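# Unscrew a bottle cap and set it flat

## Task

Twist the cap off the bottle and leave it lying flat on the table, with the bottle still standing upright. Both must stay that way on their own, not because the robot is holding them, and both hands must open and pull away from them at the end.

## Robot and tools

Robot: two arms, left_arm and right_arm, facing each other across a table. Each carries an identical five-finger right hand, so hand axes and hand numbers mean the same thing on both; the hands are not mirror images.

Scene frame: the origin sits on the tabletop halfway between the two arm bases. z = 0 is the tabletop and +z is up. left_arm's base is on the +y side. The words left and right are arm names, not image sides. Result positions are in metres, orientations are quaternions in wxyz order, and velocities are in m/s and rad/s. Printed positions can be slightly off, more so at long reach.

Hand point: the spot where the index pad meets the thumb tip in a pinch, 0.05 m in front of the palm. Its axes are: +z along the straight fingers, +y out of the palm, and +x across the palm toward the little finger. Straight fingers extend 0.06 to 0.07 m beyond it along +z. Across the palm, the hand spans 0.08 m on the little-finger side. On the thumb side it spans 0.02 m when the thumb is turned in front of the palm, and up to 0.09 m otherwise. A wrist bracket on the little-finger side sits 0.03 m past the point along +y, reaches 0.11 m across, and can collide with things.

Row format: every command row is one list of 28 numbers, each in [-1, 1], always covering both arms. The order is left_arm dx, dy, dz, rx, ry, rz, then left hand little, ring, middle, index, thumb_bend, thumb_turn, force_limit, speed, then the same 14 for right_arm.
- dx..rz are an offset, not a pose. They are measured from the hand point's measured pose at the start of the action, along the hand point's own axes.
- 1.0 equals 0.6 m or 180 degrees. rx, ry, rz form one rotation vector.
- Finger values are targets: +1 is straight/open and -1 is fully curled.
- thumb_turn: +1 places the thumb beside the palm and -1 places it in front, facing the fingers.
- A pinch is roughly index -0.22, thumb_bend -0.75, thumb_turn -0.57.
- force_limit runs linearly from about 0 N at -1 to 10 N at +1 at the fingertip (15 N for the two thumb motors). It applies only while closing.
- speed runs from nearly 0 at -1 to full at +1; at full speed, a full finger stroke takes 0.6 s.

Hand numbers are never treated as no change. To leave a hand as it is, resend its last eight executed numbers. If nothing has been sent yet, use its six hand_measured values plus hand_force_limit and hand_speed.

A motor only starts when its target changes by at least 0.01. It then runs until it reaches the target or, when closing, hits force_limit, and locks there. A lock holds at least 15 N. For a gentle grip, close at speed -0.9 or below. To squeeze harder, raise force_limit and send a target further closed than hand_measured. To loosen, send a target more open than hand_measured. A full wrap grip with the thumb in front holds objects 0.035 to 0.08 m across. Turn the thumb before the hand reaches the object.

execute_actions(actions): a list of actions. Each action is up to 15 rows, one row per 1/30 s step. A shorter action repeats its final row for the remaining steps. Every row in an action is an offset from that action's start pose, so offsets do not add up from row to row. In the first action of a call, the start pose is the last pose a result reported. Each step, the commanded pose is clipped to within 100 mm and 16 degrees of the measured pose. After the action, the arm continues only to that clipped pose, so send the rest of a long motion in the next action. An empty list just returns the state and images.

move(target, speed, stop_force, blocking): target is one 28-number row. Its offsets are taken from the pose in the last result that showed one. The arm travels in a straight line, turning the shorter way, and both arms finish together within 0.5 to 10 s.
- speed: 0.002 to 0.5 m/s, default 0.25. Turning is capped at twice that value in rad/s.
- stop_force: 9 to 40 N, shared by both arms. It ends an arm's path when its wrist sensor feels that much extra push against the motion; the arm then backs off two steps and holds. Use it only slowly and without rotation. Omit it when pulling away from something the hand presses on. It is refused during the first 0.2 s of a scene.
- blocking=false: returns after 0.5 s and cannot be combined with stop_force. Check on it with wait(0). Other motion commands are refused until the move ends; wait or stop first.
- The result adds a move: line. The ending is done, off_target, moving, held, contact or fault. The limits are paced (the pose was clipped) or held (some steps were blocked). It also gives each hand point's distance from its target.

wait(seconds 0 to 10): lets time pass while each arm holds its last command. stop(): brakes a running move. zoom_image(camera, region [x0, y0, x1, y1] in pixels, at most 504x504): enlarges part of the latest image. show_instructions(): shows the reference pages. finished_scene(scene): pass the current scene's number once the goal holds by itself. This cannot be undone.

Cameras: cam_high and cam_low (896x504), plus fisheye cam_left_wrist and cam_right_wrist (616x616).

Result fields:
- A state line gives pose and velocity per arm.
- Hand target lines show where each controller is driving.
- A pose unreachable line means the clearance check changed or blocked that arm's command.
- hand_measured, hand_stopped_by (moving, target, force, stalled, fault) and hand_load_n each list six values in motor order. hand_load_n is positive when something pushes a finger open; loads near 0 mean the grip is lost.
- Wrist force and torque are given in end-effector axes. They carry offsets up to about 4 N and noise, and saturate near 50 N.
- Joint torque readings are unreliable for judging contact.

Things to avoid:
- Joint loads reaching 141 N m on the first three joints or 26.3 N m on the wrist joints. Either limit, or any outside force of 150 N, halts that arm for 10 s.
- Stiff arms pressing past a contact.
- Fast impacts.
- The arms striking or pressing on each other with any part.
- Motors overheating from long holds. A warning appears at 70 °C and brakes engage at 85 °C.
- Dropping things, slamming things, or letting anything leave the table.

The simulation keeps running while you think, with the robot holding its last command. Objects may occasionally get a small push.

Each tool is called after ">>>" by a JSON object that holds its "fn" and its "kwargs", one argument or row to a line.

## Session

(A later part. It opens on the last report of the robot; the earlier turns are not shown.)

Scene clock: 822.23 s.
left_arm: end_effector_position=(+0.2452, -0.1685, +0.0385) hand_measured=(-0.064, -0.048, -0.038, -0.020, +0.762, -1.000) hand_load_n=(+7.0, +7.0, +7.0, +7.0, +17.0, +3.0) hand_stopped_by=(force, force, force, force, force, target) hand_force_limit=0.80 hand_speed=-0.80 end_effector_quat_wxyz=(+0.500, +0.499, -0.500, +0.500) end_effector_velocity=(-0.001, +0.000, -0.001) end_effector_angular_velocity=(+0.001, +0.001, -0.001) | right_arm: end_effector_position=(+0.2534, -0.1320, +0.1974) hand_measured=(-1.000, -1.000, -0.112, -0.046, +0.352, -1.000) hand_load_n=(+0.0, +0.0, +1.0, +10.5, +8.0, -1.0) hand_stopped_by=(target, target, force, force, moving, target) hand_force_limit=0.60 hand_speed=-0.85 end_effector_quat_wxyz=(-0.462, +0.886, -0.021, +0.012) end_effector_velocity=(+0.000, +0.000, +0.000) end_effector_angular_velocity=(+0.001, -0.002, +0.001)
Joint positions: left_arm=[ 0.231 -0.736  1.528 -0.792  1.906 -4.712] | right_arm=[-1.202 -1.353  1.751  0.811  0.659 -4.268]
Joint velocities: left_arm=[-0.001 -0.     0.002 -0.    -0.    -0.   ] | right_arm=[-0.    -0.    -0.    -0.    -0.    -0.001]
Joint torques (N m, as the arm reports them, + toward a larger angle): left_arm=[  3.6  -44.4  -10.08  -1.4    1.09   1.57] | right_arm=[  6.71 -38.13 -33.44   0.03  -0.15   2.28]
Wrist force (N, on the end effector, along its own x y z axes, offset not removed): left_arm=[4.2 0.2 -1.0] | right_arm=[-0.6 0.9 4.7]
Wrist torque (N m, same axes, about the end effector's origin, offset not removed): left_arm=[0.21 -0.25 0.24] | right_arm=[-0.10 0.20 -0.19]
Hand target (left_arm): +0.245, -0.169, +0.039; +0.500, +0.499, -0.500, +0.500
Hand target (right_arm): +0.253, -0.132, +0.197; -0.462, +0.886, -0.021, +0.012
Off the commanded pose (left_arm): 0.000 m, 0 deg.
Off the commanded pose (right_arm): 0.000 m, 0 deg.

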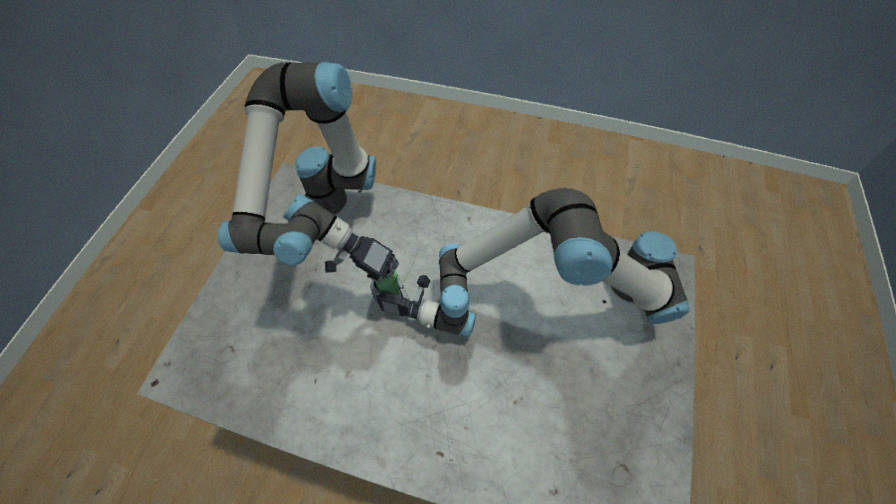

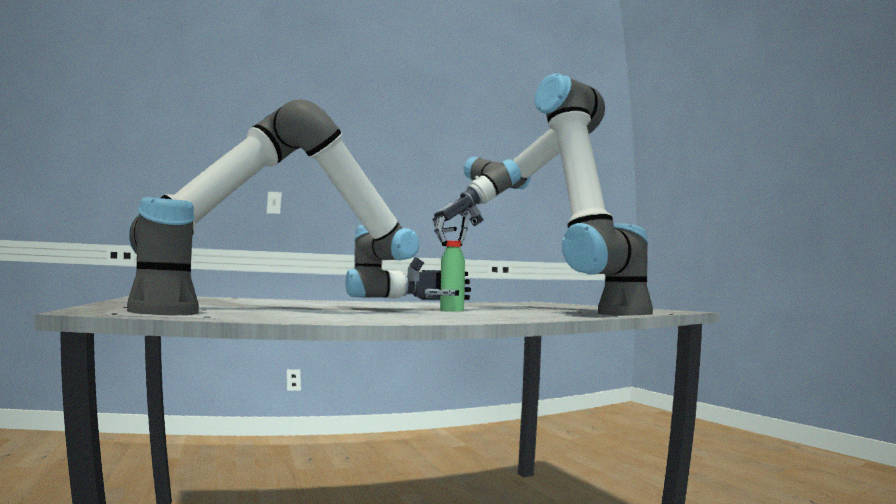

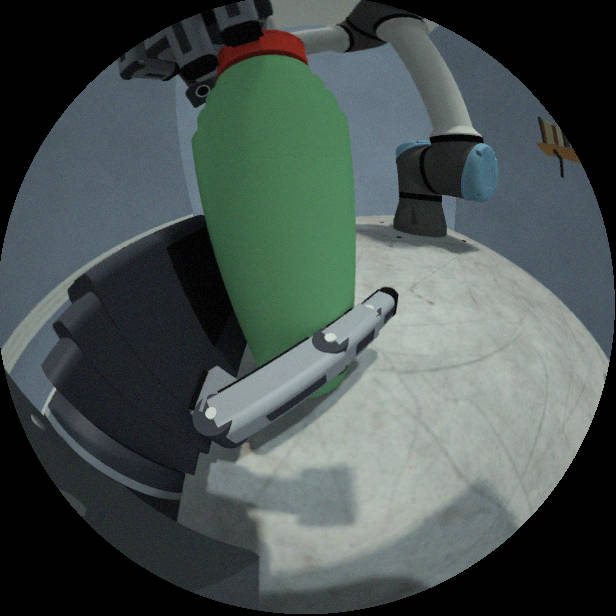

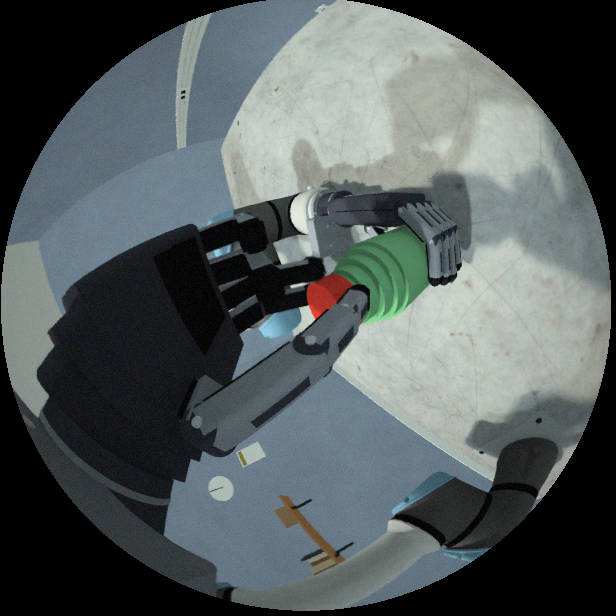

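>>> {"fn": "move", "kwargs": {
  "target": [0,0,0,0,0,0,-0.9,-0.9,-0.9,-0.9,-0.8,-1,0.8,-0.8, -0.0120,0.0044,-0.0066,0,-0.24462,-0.17128,-1,-1,-0.6,-0.5,-0.5,-1,0.6,-0.85],
  "speed": 0.35
}}

>>> {"fn": "zoom_image", "kwargs": {
  "camera": "cam_low",
  "region": [420, 215, 490, 265]
}}

Scene clock: 837.37 s.
left_arm: end_effector_position=(+0.2452, -0.1685, +0.0385) hand_measured=(-0.062, -0.048, -0.038, -0.020, +0.762, -1.000) hand_load_n=(+12.0, +10.5, +8.0, +5.0, +17.0, -1.5) hand_stopped_by=(force, force, force, force, force, target) hand_force_limit=0.80 hand_speed=-0.80 end_effector_quat_wxyz=(+0.500, +0.499, -0.500, +0.500) end_effector_velocity=(-0.000, -0.000, +0.000) end_effector_angular_velocity=(-0.001, +0.000, -0.000) | right_arm: end_effector_position=(+0.2458, -0.1363, +0.1972) hand_measured=(-1.000, -1.000, -0.112, -0.046, +0.322, -1.000) hand_load_n=(+0.0, +0.0, +1.5, +16.5, +7.0, -1.0) hand_stopped_by=(target, target, force, force, force, target) hand_force_limit=0.60 hand_speed=-0.85 end_effector_quat_wxyz=(-0.417, +0.801, +0.381, -0.197) end_effector_velocity=(+0.000, +0.000, +0.000) end_effector_angular_velocity=(+0.001, -0.000, +0.011)
Joint positions: left_arm=[ 0.231 -0.736  1.528 -0.792  1.906 -4.712] | right_arm=[-1.093 -0.955  1.43   1.743  0.803 -5.543]
Joint velocities: left_arm=[-0. -0. -0. -0. -0. -0.] | right_arm=[ 0.002  0.004 -0.005  0.008  0.005 -0.011]
Joint torques (N m, as the arm reports them, + toward a larger angle): left_arm=[  3.61 -50.97 -10.77  -1.44   3.34   1.57] | right_arm=[  3.06 -25.57 -29.42   4.02   4.29  -2.73]
Wrist force (N, on the end effector, along its own x y z axes, offset not removed): left_arm=[-8.6 -5.3 16.1] | right_arm=[4.1 -14.4 3.2]
Wrist torque (N m, same axes, about the end effector's origin, offset not removed): left_arm=[-0.13 -1.40 -1.00] | right_arm=[-0.03 0.45 -0.36]
Hand target (left_arm): +0.245, -0.169, +0.039; +0.500, +0.499, -0.500, +0.500
Hand target (right_arm): +0.246, -0.136, +0.197; -0.417, +0.801, +0.382, -0.197
Off the commanded pose (left_arm): 0.000 m, 0 deg.
Off the commanded pose (right_arm): 0.000 m, 0 deg.
move: done

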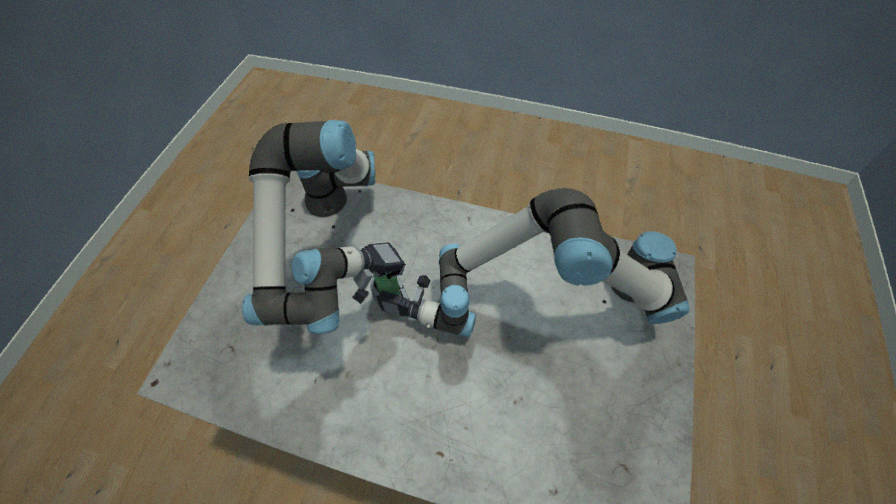

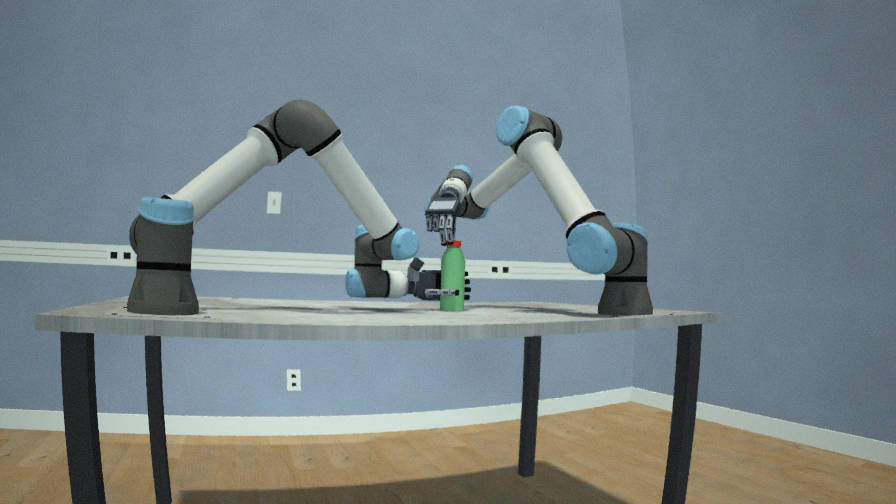

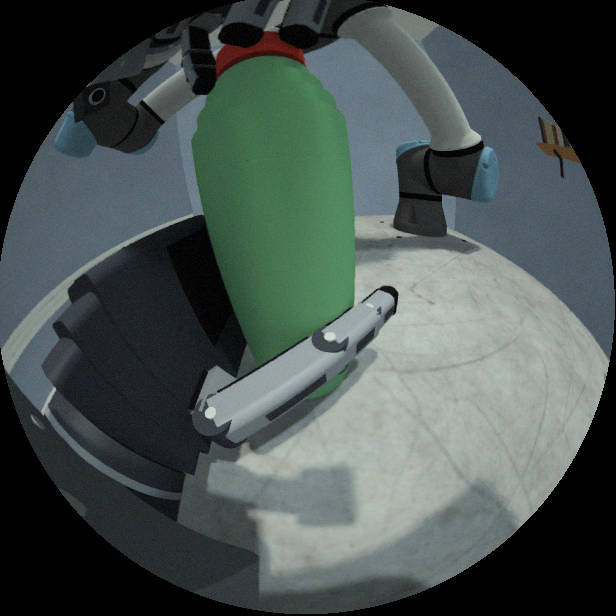

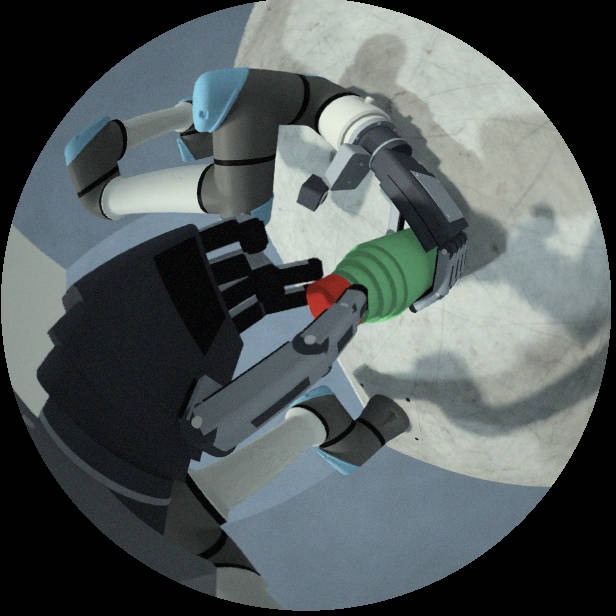

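Region (420, 215, 490, 265) of cam_low's 896x504 image, scaled by 7.200, with more detail than that image has; it fills the top 360 rows of this view, and the rest is white.

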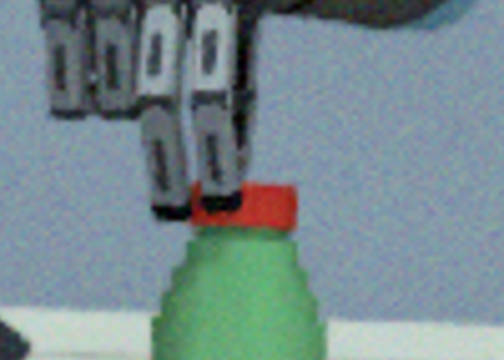

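>>> {"fn": "move", "kwargs": {
  "target": [0,0,0,0,0,0,-0.9,-0.9,-0.9,-0.9,-0.8,-1,0.8,-0.8, 0.0204,0.0053,-0.0084,0,0.52907,0.37045,-1,-1,0.4,0.4,0.85,-1,0.6,0.8],
  "speed": 0.5
}}

>>> {"fn": "zoom_image", "kwargs": {
  "camera": "cam_low",
  "region": [420, 215, 490, 265]
}}

Scene clock: 915.70 s.
left_arm: end_effector_position=(+0.2452, -0.1685, +0.0385) hand_measured=(-0.064, -0.048, -0.038, -0.020, +0.762, -1.000) hand_load_n=(+5.5, +6.0, +7.0, +8.0, +16.5, +5.0) hand_stopped_by=(force, force, force, force, force, target) hand_force_limit=0.80 hand_speed=-0.80 end_effector_quat_wxyz=(+0.500, +0.499, -0.500, +0.500) end_effector_velocity=(-0.001, -0.001, +0.001) end_effector_angular_velocity=(-0.002, +0.001, -0.001) | right_arm: end_effector_position=(+0.2581, -0.1303, +0.1981) hand_measured=(-1.000, -1.000, +0.400, +0.400, +0.850, -1.000) hand_load_n=(+0.0, +0.0, +0.0, +0.0, +0.0, +0.0) hand_stopped_by=(target, target, target, target, target, target) hand_force_limit=0.60 hand_speed=0.80 end_effector_quat_wxyz=(+0.390, -0.746, +0.478, -0.249) end_effector_velocity=(+0.000, +0.000, -0.001) end_effector_angular_velocity=(-0.007, +0.001, -0.013)
Joint positions: left_arm=[ 0.231 -0.736  1.528 -0.792  1.906 -4.712] | right_arm=[-0.796 -1.617  1.916  0.319  1.728 -3.031]
Joint velocities: left_arm=[-0.001 -0.    -0.002  0.001 -0.    -0.002] | right_arm=[ 0.01   0.008 -0.007  0.005  0.021  0.009]
Joint torques (N m, as the arm reports them, + toward a larger angle): left_arm=[  3.77 -32.37 -11.47  -1.57  -1.71   1.55] | right_arm=[  8.38  -5.44 -35.35   2.98   1.29   2.57]
Wrist force (N, on the end effector, along its own x y z axes, offset not removed): left_arm=[6.1 -0.3 0.6] | right_arm=[0.1 -3.3 0.7]
Wrist torque (N m, same axes, about the end effector's origin, offset not removed): left_arm=[0.12 -0.10 -0.11] | right_arm=[-0.34 0.13 -0.30]
Hand target (left_arm): +0.245, -0.169, +0.039; +0.500, +0.499, -0.500, +0.500
Hand target (right_arm): +0.258, -0.130, +0.198; -0.390, +0.746, -0.479, +0.250
Off the commanded pose (left_arm): 0.000 m, 0 deg.
Off the commanded pose (right_arm): 0.001 m, 0 deg.
move: done

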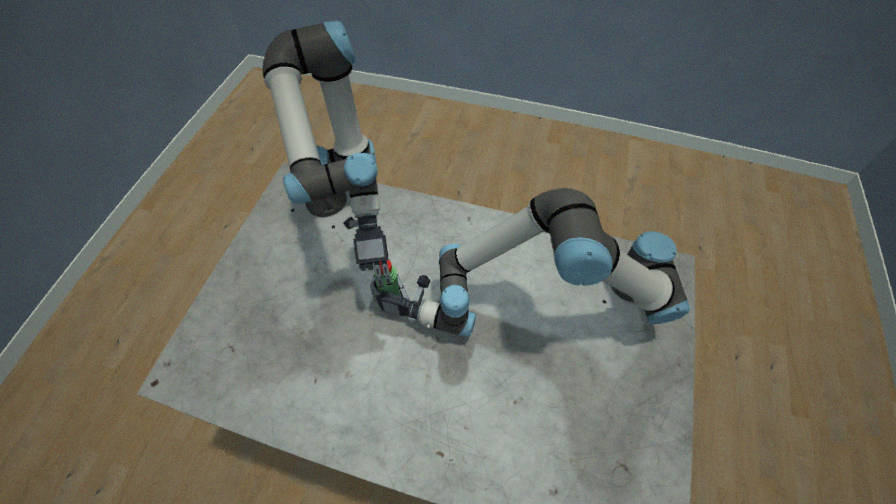

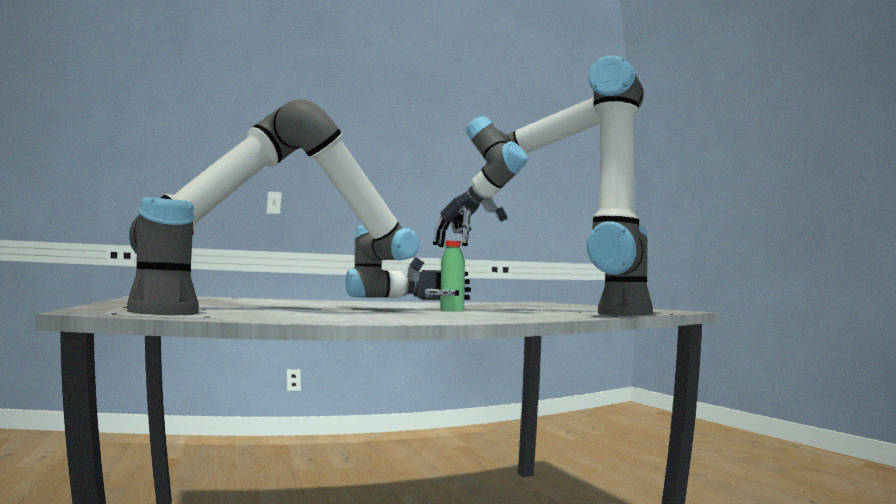

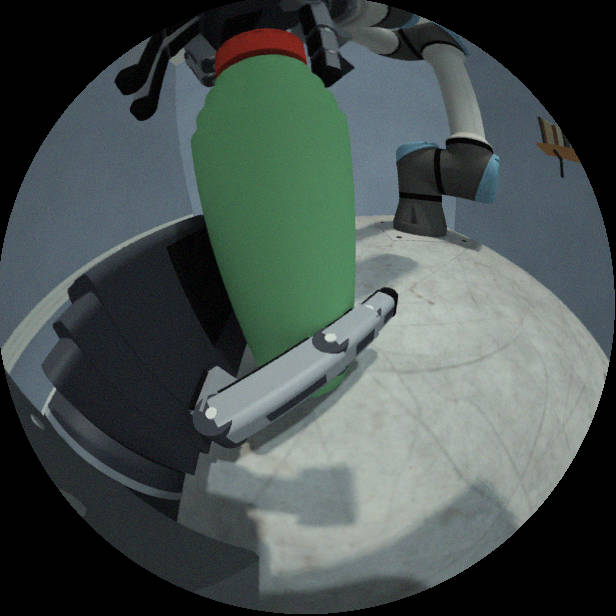

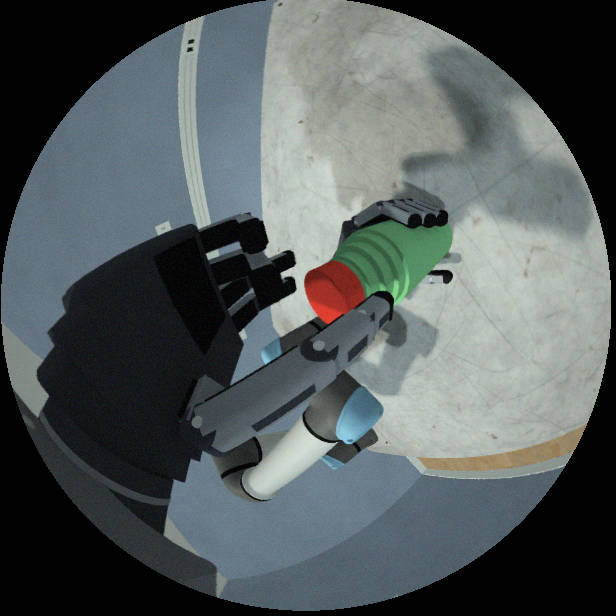

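Region (420, 215, 490, 265) of cam_low's 896x504 image, scaled by 7.200, with more detail than that image has; it fills the top 360 rows of this view, and the rest is white.

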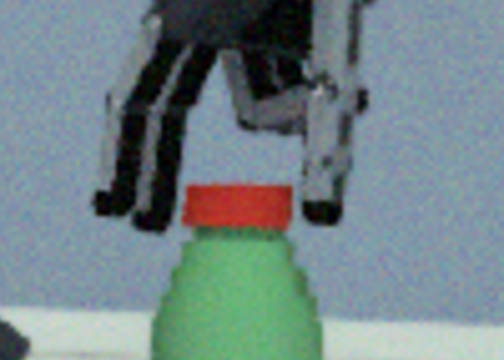

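>>> {"fn": "execute_actions", "kwargs": {
  "actions": [
    [[0,0,0,0,0,0,-0.85,-0.85,-0.9,-0.9,-0.85,-1,0.8,-0.8, 0.0003,0.0027,0.0017,0,0,0,-1,-1,0.18,0.08,0.48,-1,0.6,0.6],[0,0,0,0,0,0,-0.85,-0.85,-0.9,-0.9,-0.85,-1,0.8,-0.8, 0.0003,0.0027,0.0017,0,0,0,-1,-1,0.18,0.08,0.48,-1,0.6,0.6],[0,0,0,0,0,0,-0.85,-0.85,-0.9,-0.9,-0.85,-1,0.8,-0.8, 0.0003,0.0027,0.0017,0,0,0,-1,-1,0.18,0.08,0.48,-1,0.6,0.6],[0,0,0,0,0,0,-0.85,-0.85,-0.9,-0.9,-0.85,-1,0.8,-0.8, 0.0003,0.0027,0.0017,0,0,0,-1,-1,0.18,0.08,0.48,-1,0.6,0.6],[0,0,0,0,0,0,-0.85,-0.85,-0.9,-0.9,-0.85,-1,0.8,-0.8, 0.0003,0.0027,0.0017,0,0,0,-1,-1,0.18,0.08,0.48,-1,0.6,0.6],[0,0,0,0,0,0,-0.85,-0.85,-0.9,-0.9,-0.85,-1,0.8,-0.8, 0.0003,0.0027,0.0017,0,0,0,-1,-1,0.18,0.08,0.48,-1,0.6,0.6],[0,0,0,0,0,0,-0.85,-0.85,-0.9,-0.9,-0.85,-1,0.8,-0.8, 0.0003,0.0027,0.0017,0,0,0,-1,-1,0.18,0.08,0.48,-1,0.6,0.6],[0,0,0,0,0,0,-0.85,-0.85,-0.9,-0.9,-0.85,-1,0.8,-0.8, 0.0003,0.0027,0.0017,0,0,0,-1,-1,0.18,0.08,0.48,-1,0.6,0.6],[0,0,0,0,0,0,-0.85,-0.85,-0.9,-0.9,-0.85,-1,0.8,-0.8, 0.0003,0.0027,0.0017,0,0,0,-1,-1,0.18,0.08,0.48,-1,0.6,0.6],[0,0,0,0,0,0,-0.85,-0.85,-0.9,-0.9,-0.85,-1,0.8,-0.8, 0.0003,0.0027,0.0017,0,0,0,-1,-1,0.18,0.08,0.48,-1,0.6,0.6],[0,0,0,0,0,0,-0.85,-0.85,-0.9,-0.9,-0.85,-1,0.8,-0.8, 0.0003,0.0027,0.0017,0,0,0,-1,-1,0.18,0.08,0.48,-1,0.6,0.6],[0,0,0,0,0,0,-0.85,-0.85,-0.9,-0.9,-0.85,-1,0.8,-0.8, 0.0003,0.0027,0.0017,0,0,0,-1,-1,-0.5,-0.5,-0.5,-1,-0.6,-0.8]]
  ]
}}

>>> {"fn": "wait", "kwargs": {
  "seconds": 0.8
}}

Scene clock: 972.53 s.
left_arm: end_effector_position=(+0.2452, -0.1685, +0.0385) hand_measured=(-0.082, -0.060, -0.038, -0.020, +0.762, -1.000) hand_load_n=(+10.5, +9.5, +4.5, +6.5, +18.5, +6.0) hand_stopped_by=(force, force, force, force, force, target) hand_force_limit=0.80 hand_speed=-0.80 end_effector_quat_wxyz=(+0.500, +0.499, -0.500, +0.500) end_effector_velocity=(+0.000, +0.000, -0.001) end_effector_angular_velocity=(+0.001, -0.002, +0.000) | right_arm: end_effector_position=(+0.2581, -0.1305, +0.1962) hand_measured=(-1.000, -1.000, +0.170, +0.070, +0.460, -1.000) hand_load_n=(+0.0, +0.0, +0.0, +0.0, +0.0, +0.0) hand_stopped_by=(target, target, moving, moving, moving, target) hand_force_limit=-0.60 hand_speed=-0.80 end_effector_quat_wxyz=(+0.390, -0.746, +0.478, -0.249) end_effector_velocity=(-0.001, -0.001, -0.001) end_effector_angular_velocity=(-0.000, +0.001, +0.000)
Joint positions: left_arm=[ 0.231 -0.736  1.528 -0.792  1.906 -4.712] | right_arm=[-0.796 -1.616  1.92   0.314  1.727 -3.031]
Joint velocities: left_arm=[ 0.     0.     0.     0.001 -0.     0.002] | right_arm=[-0.001 -0.001  0.002 -0.001 -0.001 -0.   ]
Joint torques (N m, as the arm reports them, + toward a larger angle): left_arm=[  2.79 -32.88 -13.68  -1.48  -1.59   1.66] | right_arm=[-3.91 -6.04 -7.52 -2.34 -1.34 -2.51]
Wrist force (N, on the end effector, along its own x y z axes, offset not removed): left_arm=[10.4 -1.5 1.5] | right_arm=[-3.1 -3.7 -3.3]
Wrist torque (N m, same axes, about the end effector's origin, offset not removed): left_arm=[-0.23 -0.31 -0.18] | right_arm=[-0.30 0.55 -0.39]
Hand target (left_arm): +0.245, -0.169, +0.039; +0.500, +0.499, -0.500, +0.500
Hand target (right_arm): +0.258, -0.131, +0.196; -0.390, +0.746, -0.478, +0.249
Off the commanded pose (left_arm): 0.000 m, 0 deg.
Off the commanded pose (right_arm): 0.000 m, 0 deg.

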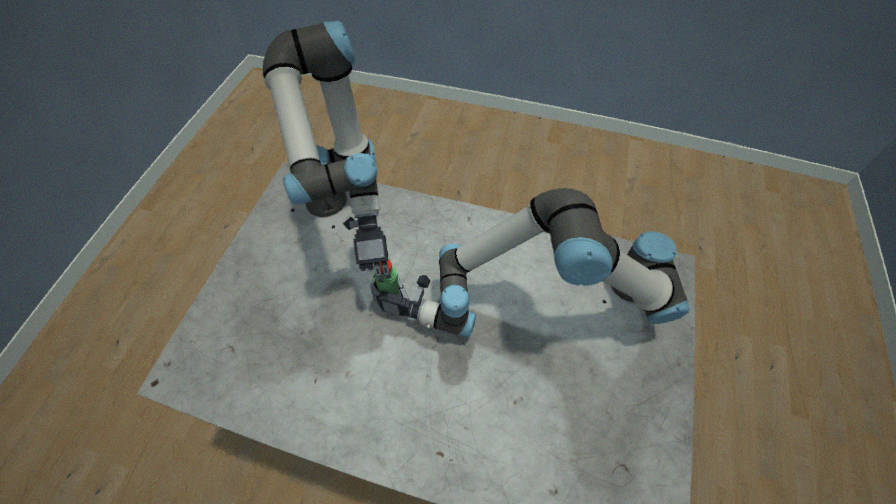

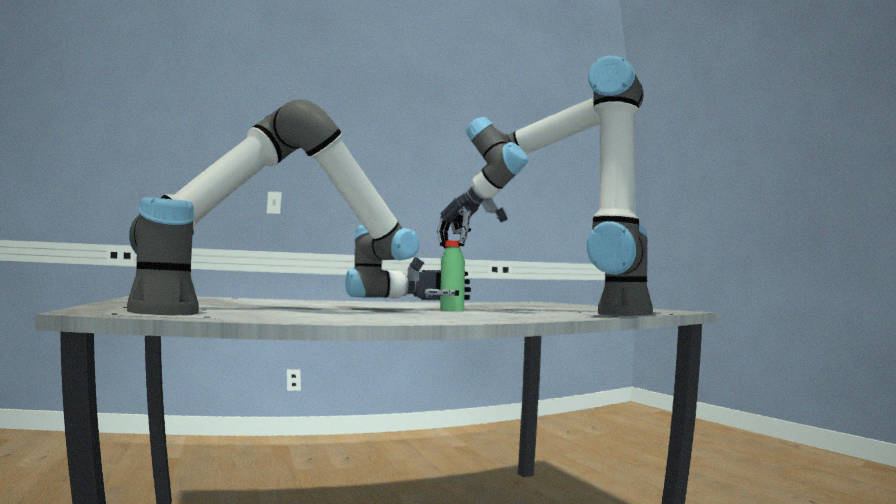

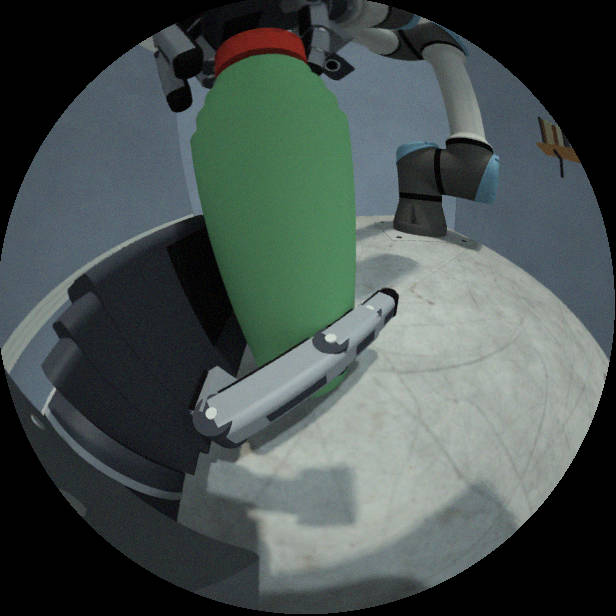

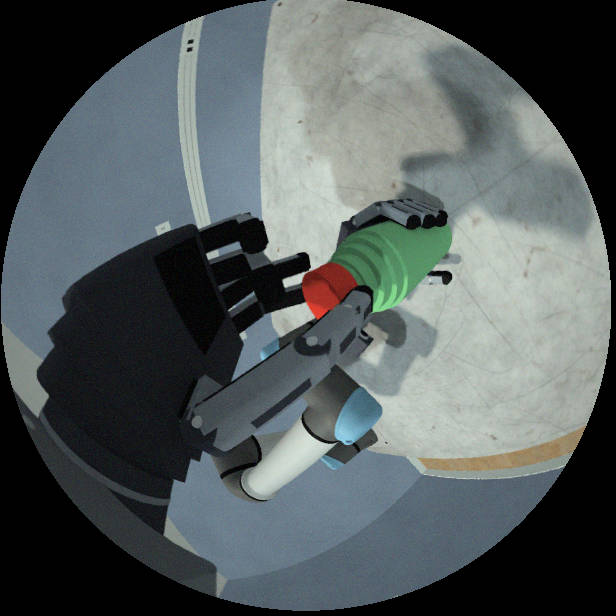

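Scene clock: 973.33 s.
left_arm: end_effector_position=(+0.2452, -0.1685, +0.0385) hand_measured=(-0.082, -0.060, -0.038, -0.020, +0.762, -1.000) hand_load_n=(+9.5, +9.0, +4.5, +6.5, +18.0, +6.0) hand_stopped_by=(force, force, force, force, force, target) hand_force_limit=0.80 hand_speed=-0.80 end_effector_quat_wxyz=(+0.500, +0.499, -0.500, +0.500) end_effector_velocity=(+0.000, -0.000, +0.000) end_effector_angular_velocity=(-0.001, -0.001, +0.001) | right_arm: end_effector_position=(+0.2581, -0.1305, +0.1962) hand_measured=(-1.000, -1.000, -0.018, -0.028, +0.410, -1.000) hand_load_n=(+0.0, +0.0, +4.5, +2.0, +6.5, +1.0) hand_stopped_by=(target, target, force, force, force, target) hand_force_limit=-0.60 hand_speed=-0.80 end_effector_quat_wxyz=(+0.390, -0.746, +0.478, -0.249) end_effector_velocity=(-0.000, -0.001, -0.001) end_effector_angular_velocity=(-0.002, +0.001, -0.001)
Joint positions: left_arm=[ 0.231 -0.736  1.528 -0.792  1.906 -4.712] | right_arm=[-0.796 -1.616  1.92   0.314  1.727 -3.031]
Joint velocities: left_arm=[ 0.001 -0.    -0.    -0.001 -0.     0.001] | right_arm=[-0.     0.     0.001  0.     0.001 -0.001]
Joint torques (N m, as the arm reports them, + toward a larger angle): left_arm=[  3.67 -32.63 -13.33  -1.55   0.33   1.72] | right_arm=[-4.46 -7.99 -9.5  -0.89 -0.99 -2.67]
Wrist force (N, on the end effector, along its own x y z axes, offset not removed): left_arm=[6.9 1.0 0.3] | right_arm=[-0.1 -3.3 -4.3]
Wrist torque (N m, same axes, about the end effector's origin, offset not removed): left_arm=[0.29 0.00 -0.10] | right_arm=[-0.25 0.18 -0.18]
Hand target (left_arm): +0.245, -0.169, +0.039; +0.500, +0.499, -0.500, +0.500
Hand target (right_arm): +0.258, -0.131, +0.196; -0.390, +0.746, -0.478, +0.249
Off the commanded pose (left_arm): 0.000 m, 0 deg.
Off the commanded pose (right_arm): 0.000 m, 0 deg.
wait: 0.80 s; at rest by 0.70 s

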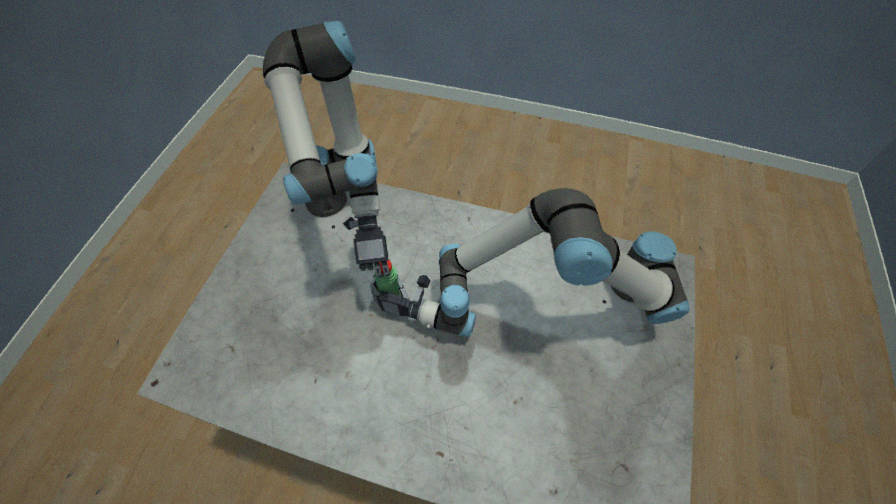

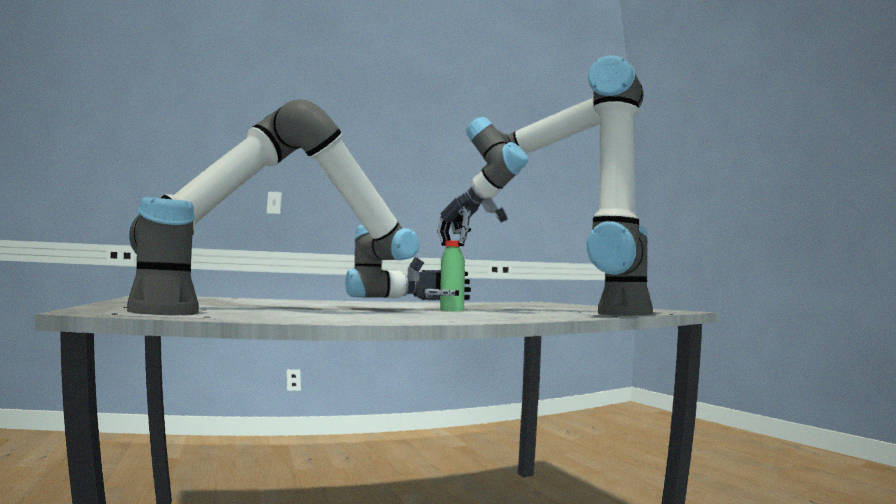

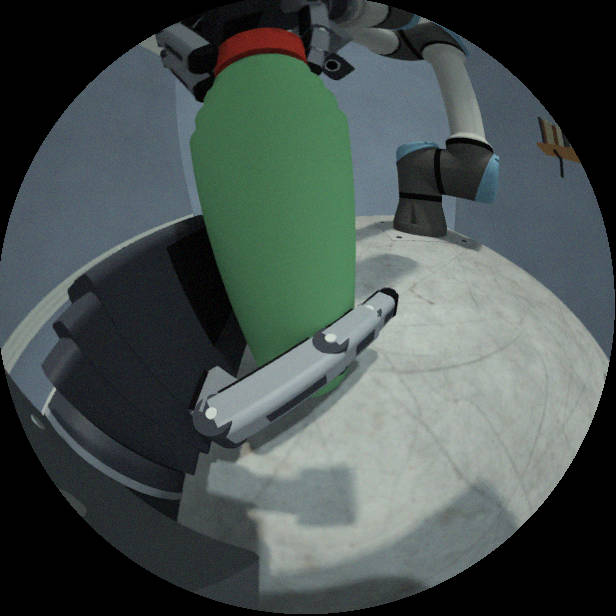

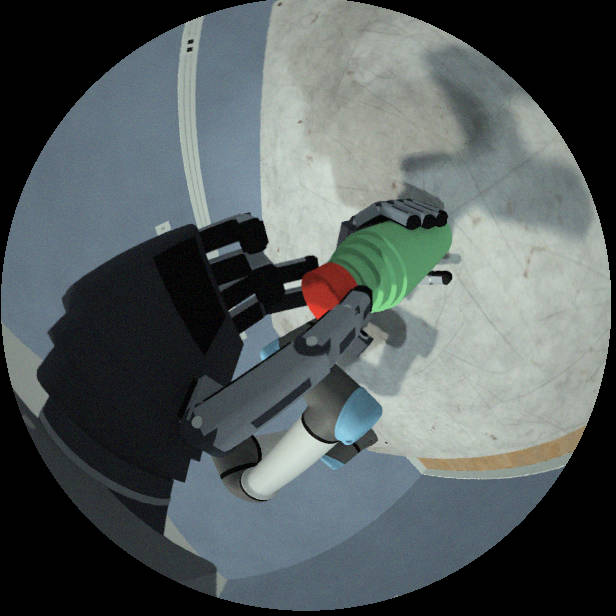

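>>> {"fn": "move", "kwargs": {
  "target": [0,0,0,0,0,0,-0.85,-0.85,-0.85,-0.85,-0.85,-1,0.8,-0.8, -0.0051,0.0063,-0.0104,0,-0.19342,-0.13543,-1,-1,-0.6,-0.6,-0.6,-1,0.6,-0.85],
  "speed": 0.35
}}

Scene clock: 1015.50 s.
left_arm: end_effector_position=(+0.2452, -0.1685, +0.0385) hand_measured=(-0.082, -0.060, -0.052, -0.028, +0.762, -1.000) hand_load_n=(+11.5, +9.0, +10.0, +6.0, +20.0, +3.0) hand_stopped_by=(force, force, force, force, force, target) hand_force_limit=0.80 hand_speed=-0.80 end_effector_quat_wxyz=(+0.500, +0.499, -0.500, +0.500) end_effector_velocity=(+0.000, -0.001, +0.001) end_effector_angular_velocity=(-0.001, +0.000, +0.000) | right_arm: end_effector_position=(+0.2504, -0.1311, +0.1966) hand_measured=(-1.000, -1.000, -0.040, -0.058, +0.410, -1.000) hand_load_n=(+0.0, +0.0, +5.0, +12.5, +10.0, +2.0) hand_stopped_by=(target, target, force, force, force, target) hand_force_limit=0.60 hand_speed=-0.85 end_effector_quat_wxyz=(+0.454, -0.869, +0.175, -0.093) end_effector_velocity=(-0.001, -0.000, -0.001) end_effector_angular_velocity=(-0.002, +0.003, +0.012)
Joint positions: left_arm=[ 0.231 -0.736  1.528 -0.792  1.906 -4.712] | right_arm=[-1.146 -1.542  1.885  0.498  0.874 -3.765]
Joint velocities: left_arm=[-0.    -0.    -0.001  0.    -0.    -0.001] | right_arm=[-0.002  0.007 -0.004  0.01  -0.009 -0.015]
Joint torques (N m, as the arm reports them, + toward a larger angle): left_arm=[  3.74 -47.97 -13.16  -1.45  -1.84   1.59] | right_arm=[ -7.87  -7.5  -32.32   4.56  -1.04  -2.99]
Wrist force (N, on the end effector, along its own x y z axes, offset not removed): left_arm=[-1.4 3.9 6.1] | right_arm=[-4.1 -8.7 0.8]
Wrist torque (N m, same axes, about the end effector's origin, offset not removed): left_arm=[0.56 -0.70 0.01] | right_arm=[-0.07 0.62 -0.26]
Hand target (left_arm): +0.245, -0.169, +0.039; +0.500, +0.499, -0.500, +0.500
Hand target (right_arm): +0.250, -0.131, +0.197; -0.454, +0.869, -0.175, +0.092
Off the commanded pose (left_arm): 0.000 m, 0 deg.
Off the commanded pose (right_arm): 0.000 m, 0 deg.
move: done

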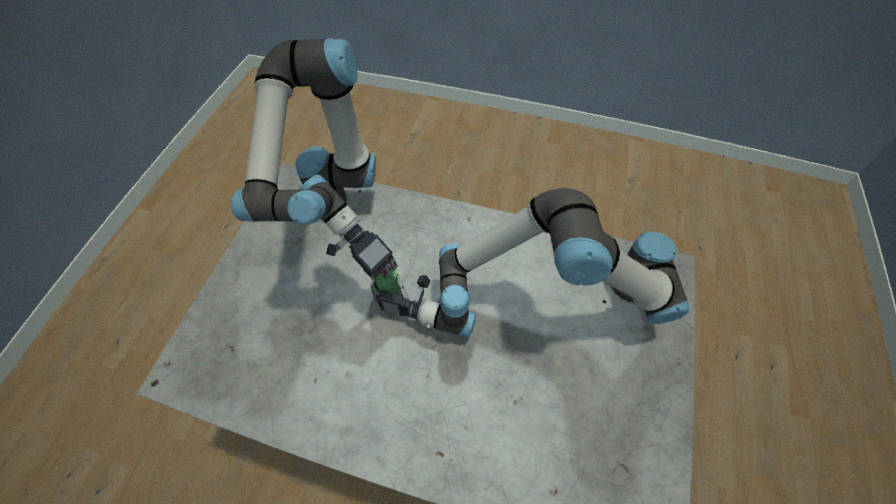

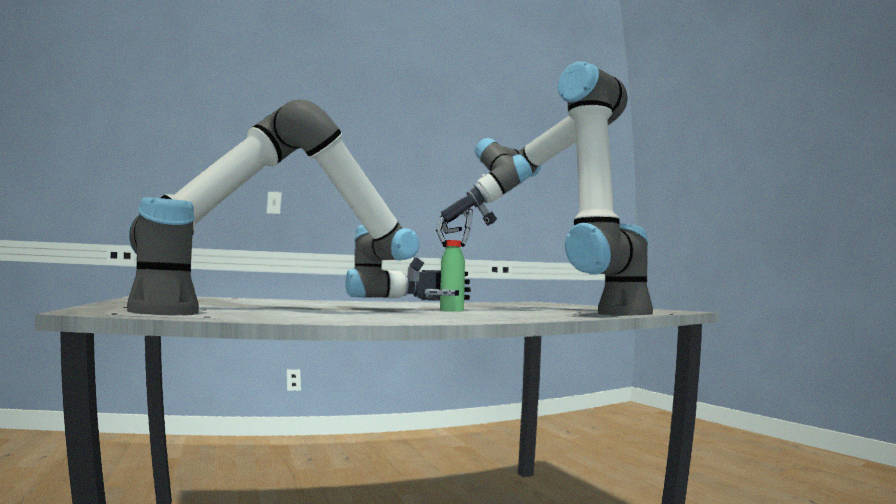

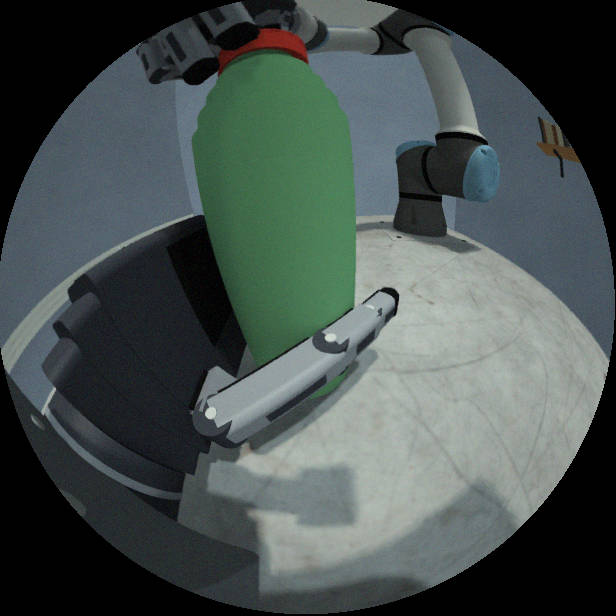

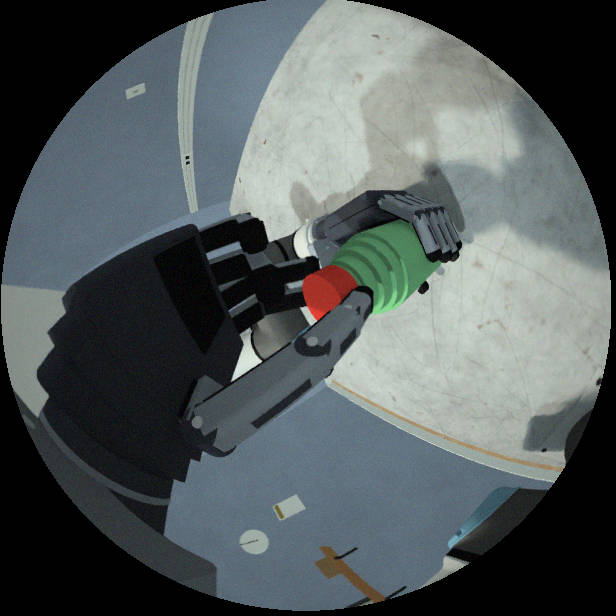

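>>> {"fn": "move", "kwargs": {
  "target": [0,0,0,0,0,0,-0.85,-0.85,-0.85,-0.85,-0.85,-1,0.8,-0.8, -0.0075,0.0055,-0.0096,0,-0.19342,-0.13543,-1,-1,-0.6,-0.6,-0.6,-1,0.6,-0.85],
  "speed": 0.35
}}

Scene clock: 1040.00 s.
left_arm: end_effector_position=(+0.2452, -0.1685, +0.0385) hand_measured=(-0.082, -0.060, -0.052, -0.028, +0.762, -1.000) hand_load_n=(+14.5, +11.0, +10.5, +5.5, +20.0, +0.0) hand_stopped_by=(force, force, force, force, force, target) hand_force_limit=0.80 hand_speed=-0.80 end_effector_quat_wxyz=(+0.500, +0.499, -0.500, +0.500) end_effector_velocity=(+0.001, +0.000, +0.000) end_effector_angular_velocity=(+0.000, +0.001, +0.001) | right_arm: end_effector_position=(+0.2437, -0.1354, +0.1969) hand_measured=(-1.000, -1.000, -0.040, -0.058, +0.410, -1.000) hand_load_n=(+0.0, +0.0, +6.5, +14.5, +8.5, +2.0) hand_stopped_by=(target, target, force, force, force, target) hand_force_limit=0.60 hand_speed=-0.85 end_effector_quat_wxyz=(-0.456, +0.874, +0.151, -0.077) end_effector_velocity=(-0.001, -0.000, -0.000) end_effector_angular_velocity=(-0.001, +0.003, +0.011)
Joint positions: left_arm=[ 0.231 -0.736  1.528 -0.792  1.906 -4.712] | right_arm=[-1.188 -1.165  1.637  1.251  0.618 -4.903]
Joint velocities: left_arm=[ 0.001 -0.    -0.     0.     0.    -0.001] | right_arm=[ 0.001  0.006 -0.003  0.015  0.002 -0.018]
Joint torques (N m, as the arm reports them, + toward a larger angle): left_arm=[  4.26 -37.89 -13.21  -1.46   3.46   1.71] | right_arm=[  2.83 -21.22 -30.68   4.39   3.23  -3.15]
Wrist force (N, on the end effector, along its own x y z axes, offset not removed): left_arm=[-2.9 -2.8 9.7] | right_arm=[-0.5 -12.0 9.0]
Wrist torque (N m, same axes, about the end effector's origin, offset not removed): left_arm=[0.11 -1.43 -0.59] | right_arm=[-0.18 0.11 -0.25]
Hand target (left_arm): +0.245, -0.169, +0.038; +0.500, +0.499, -0.500, +0.500
Hand target (right_arm): +0.244, -0.135, +0.197; -0.456, +0.874, +0.152, -0.077
Off the commanded pose (left_arm): 0.000 m, 0 deg.
Off the commanded pose (right_arm): 0.000 m, 0 deg.
move: done

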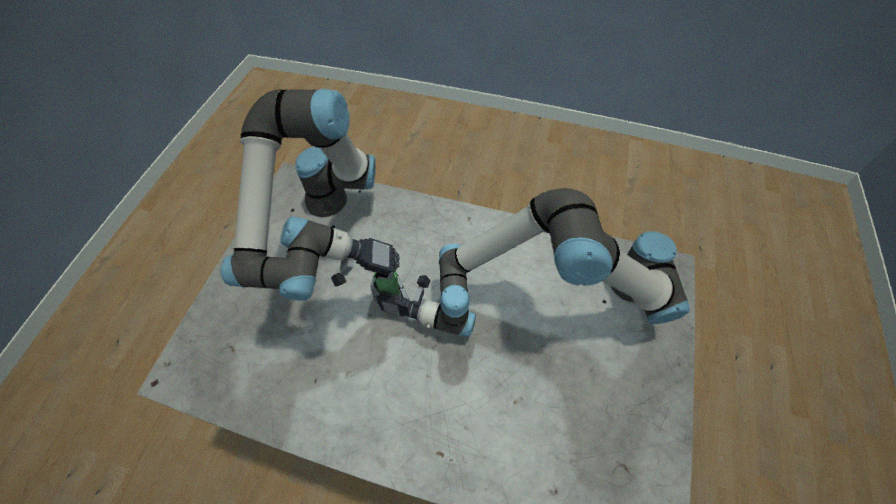

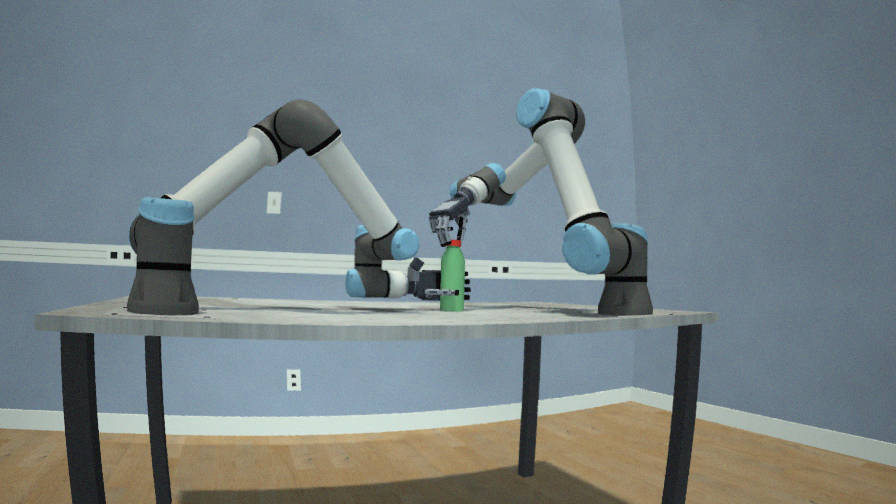

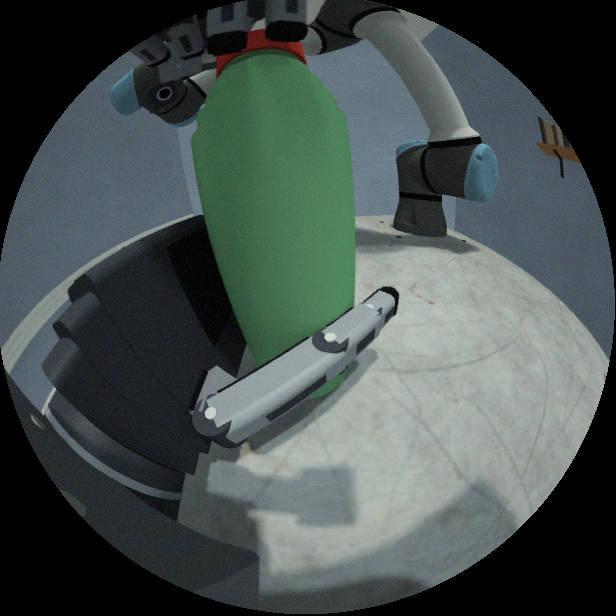

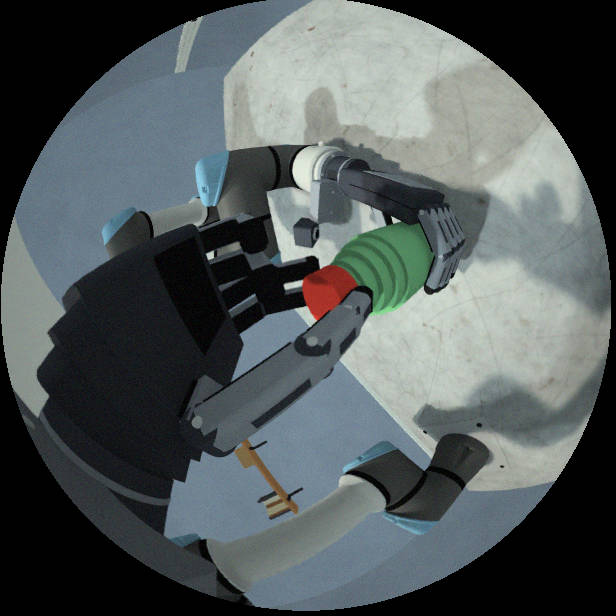

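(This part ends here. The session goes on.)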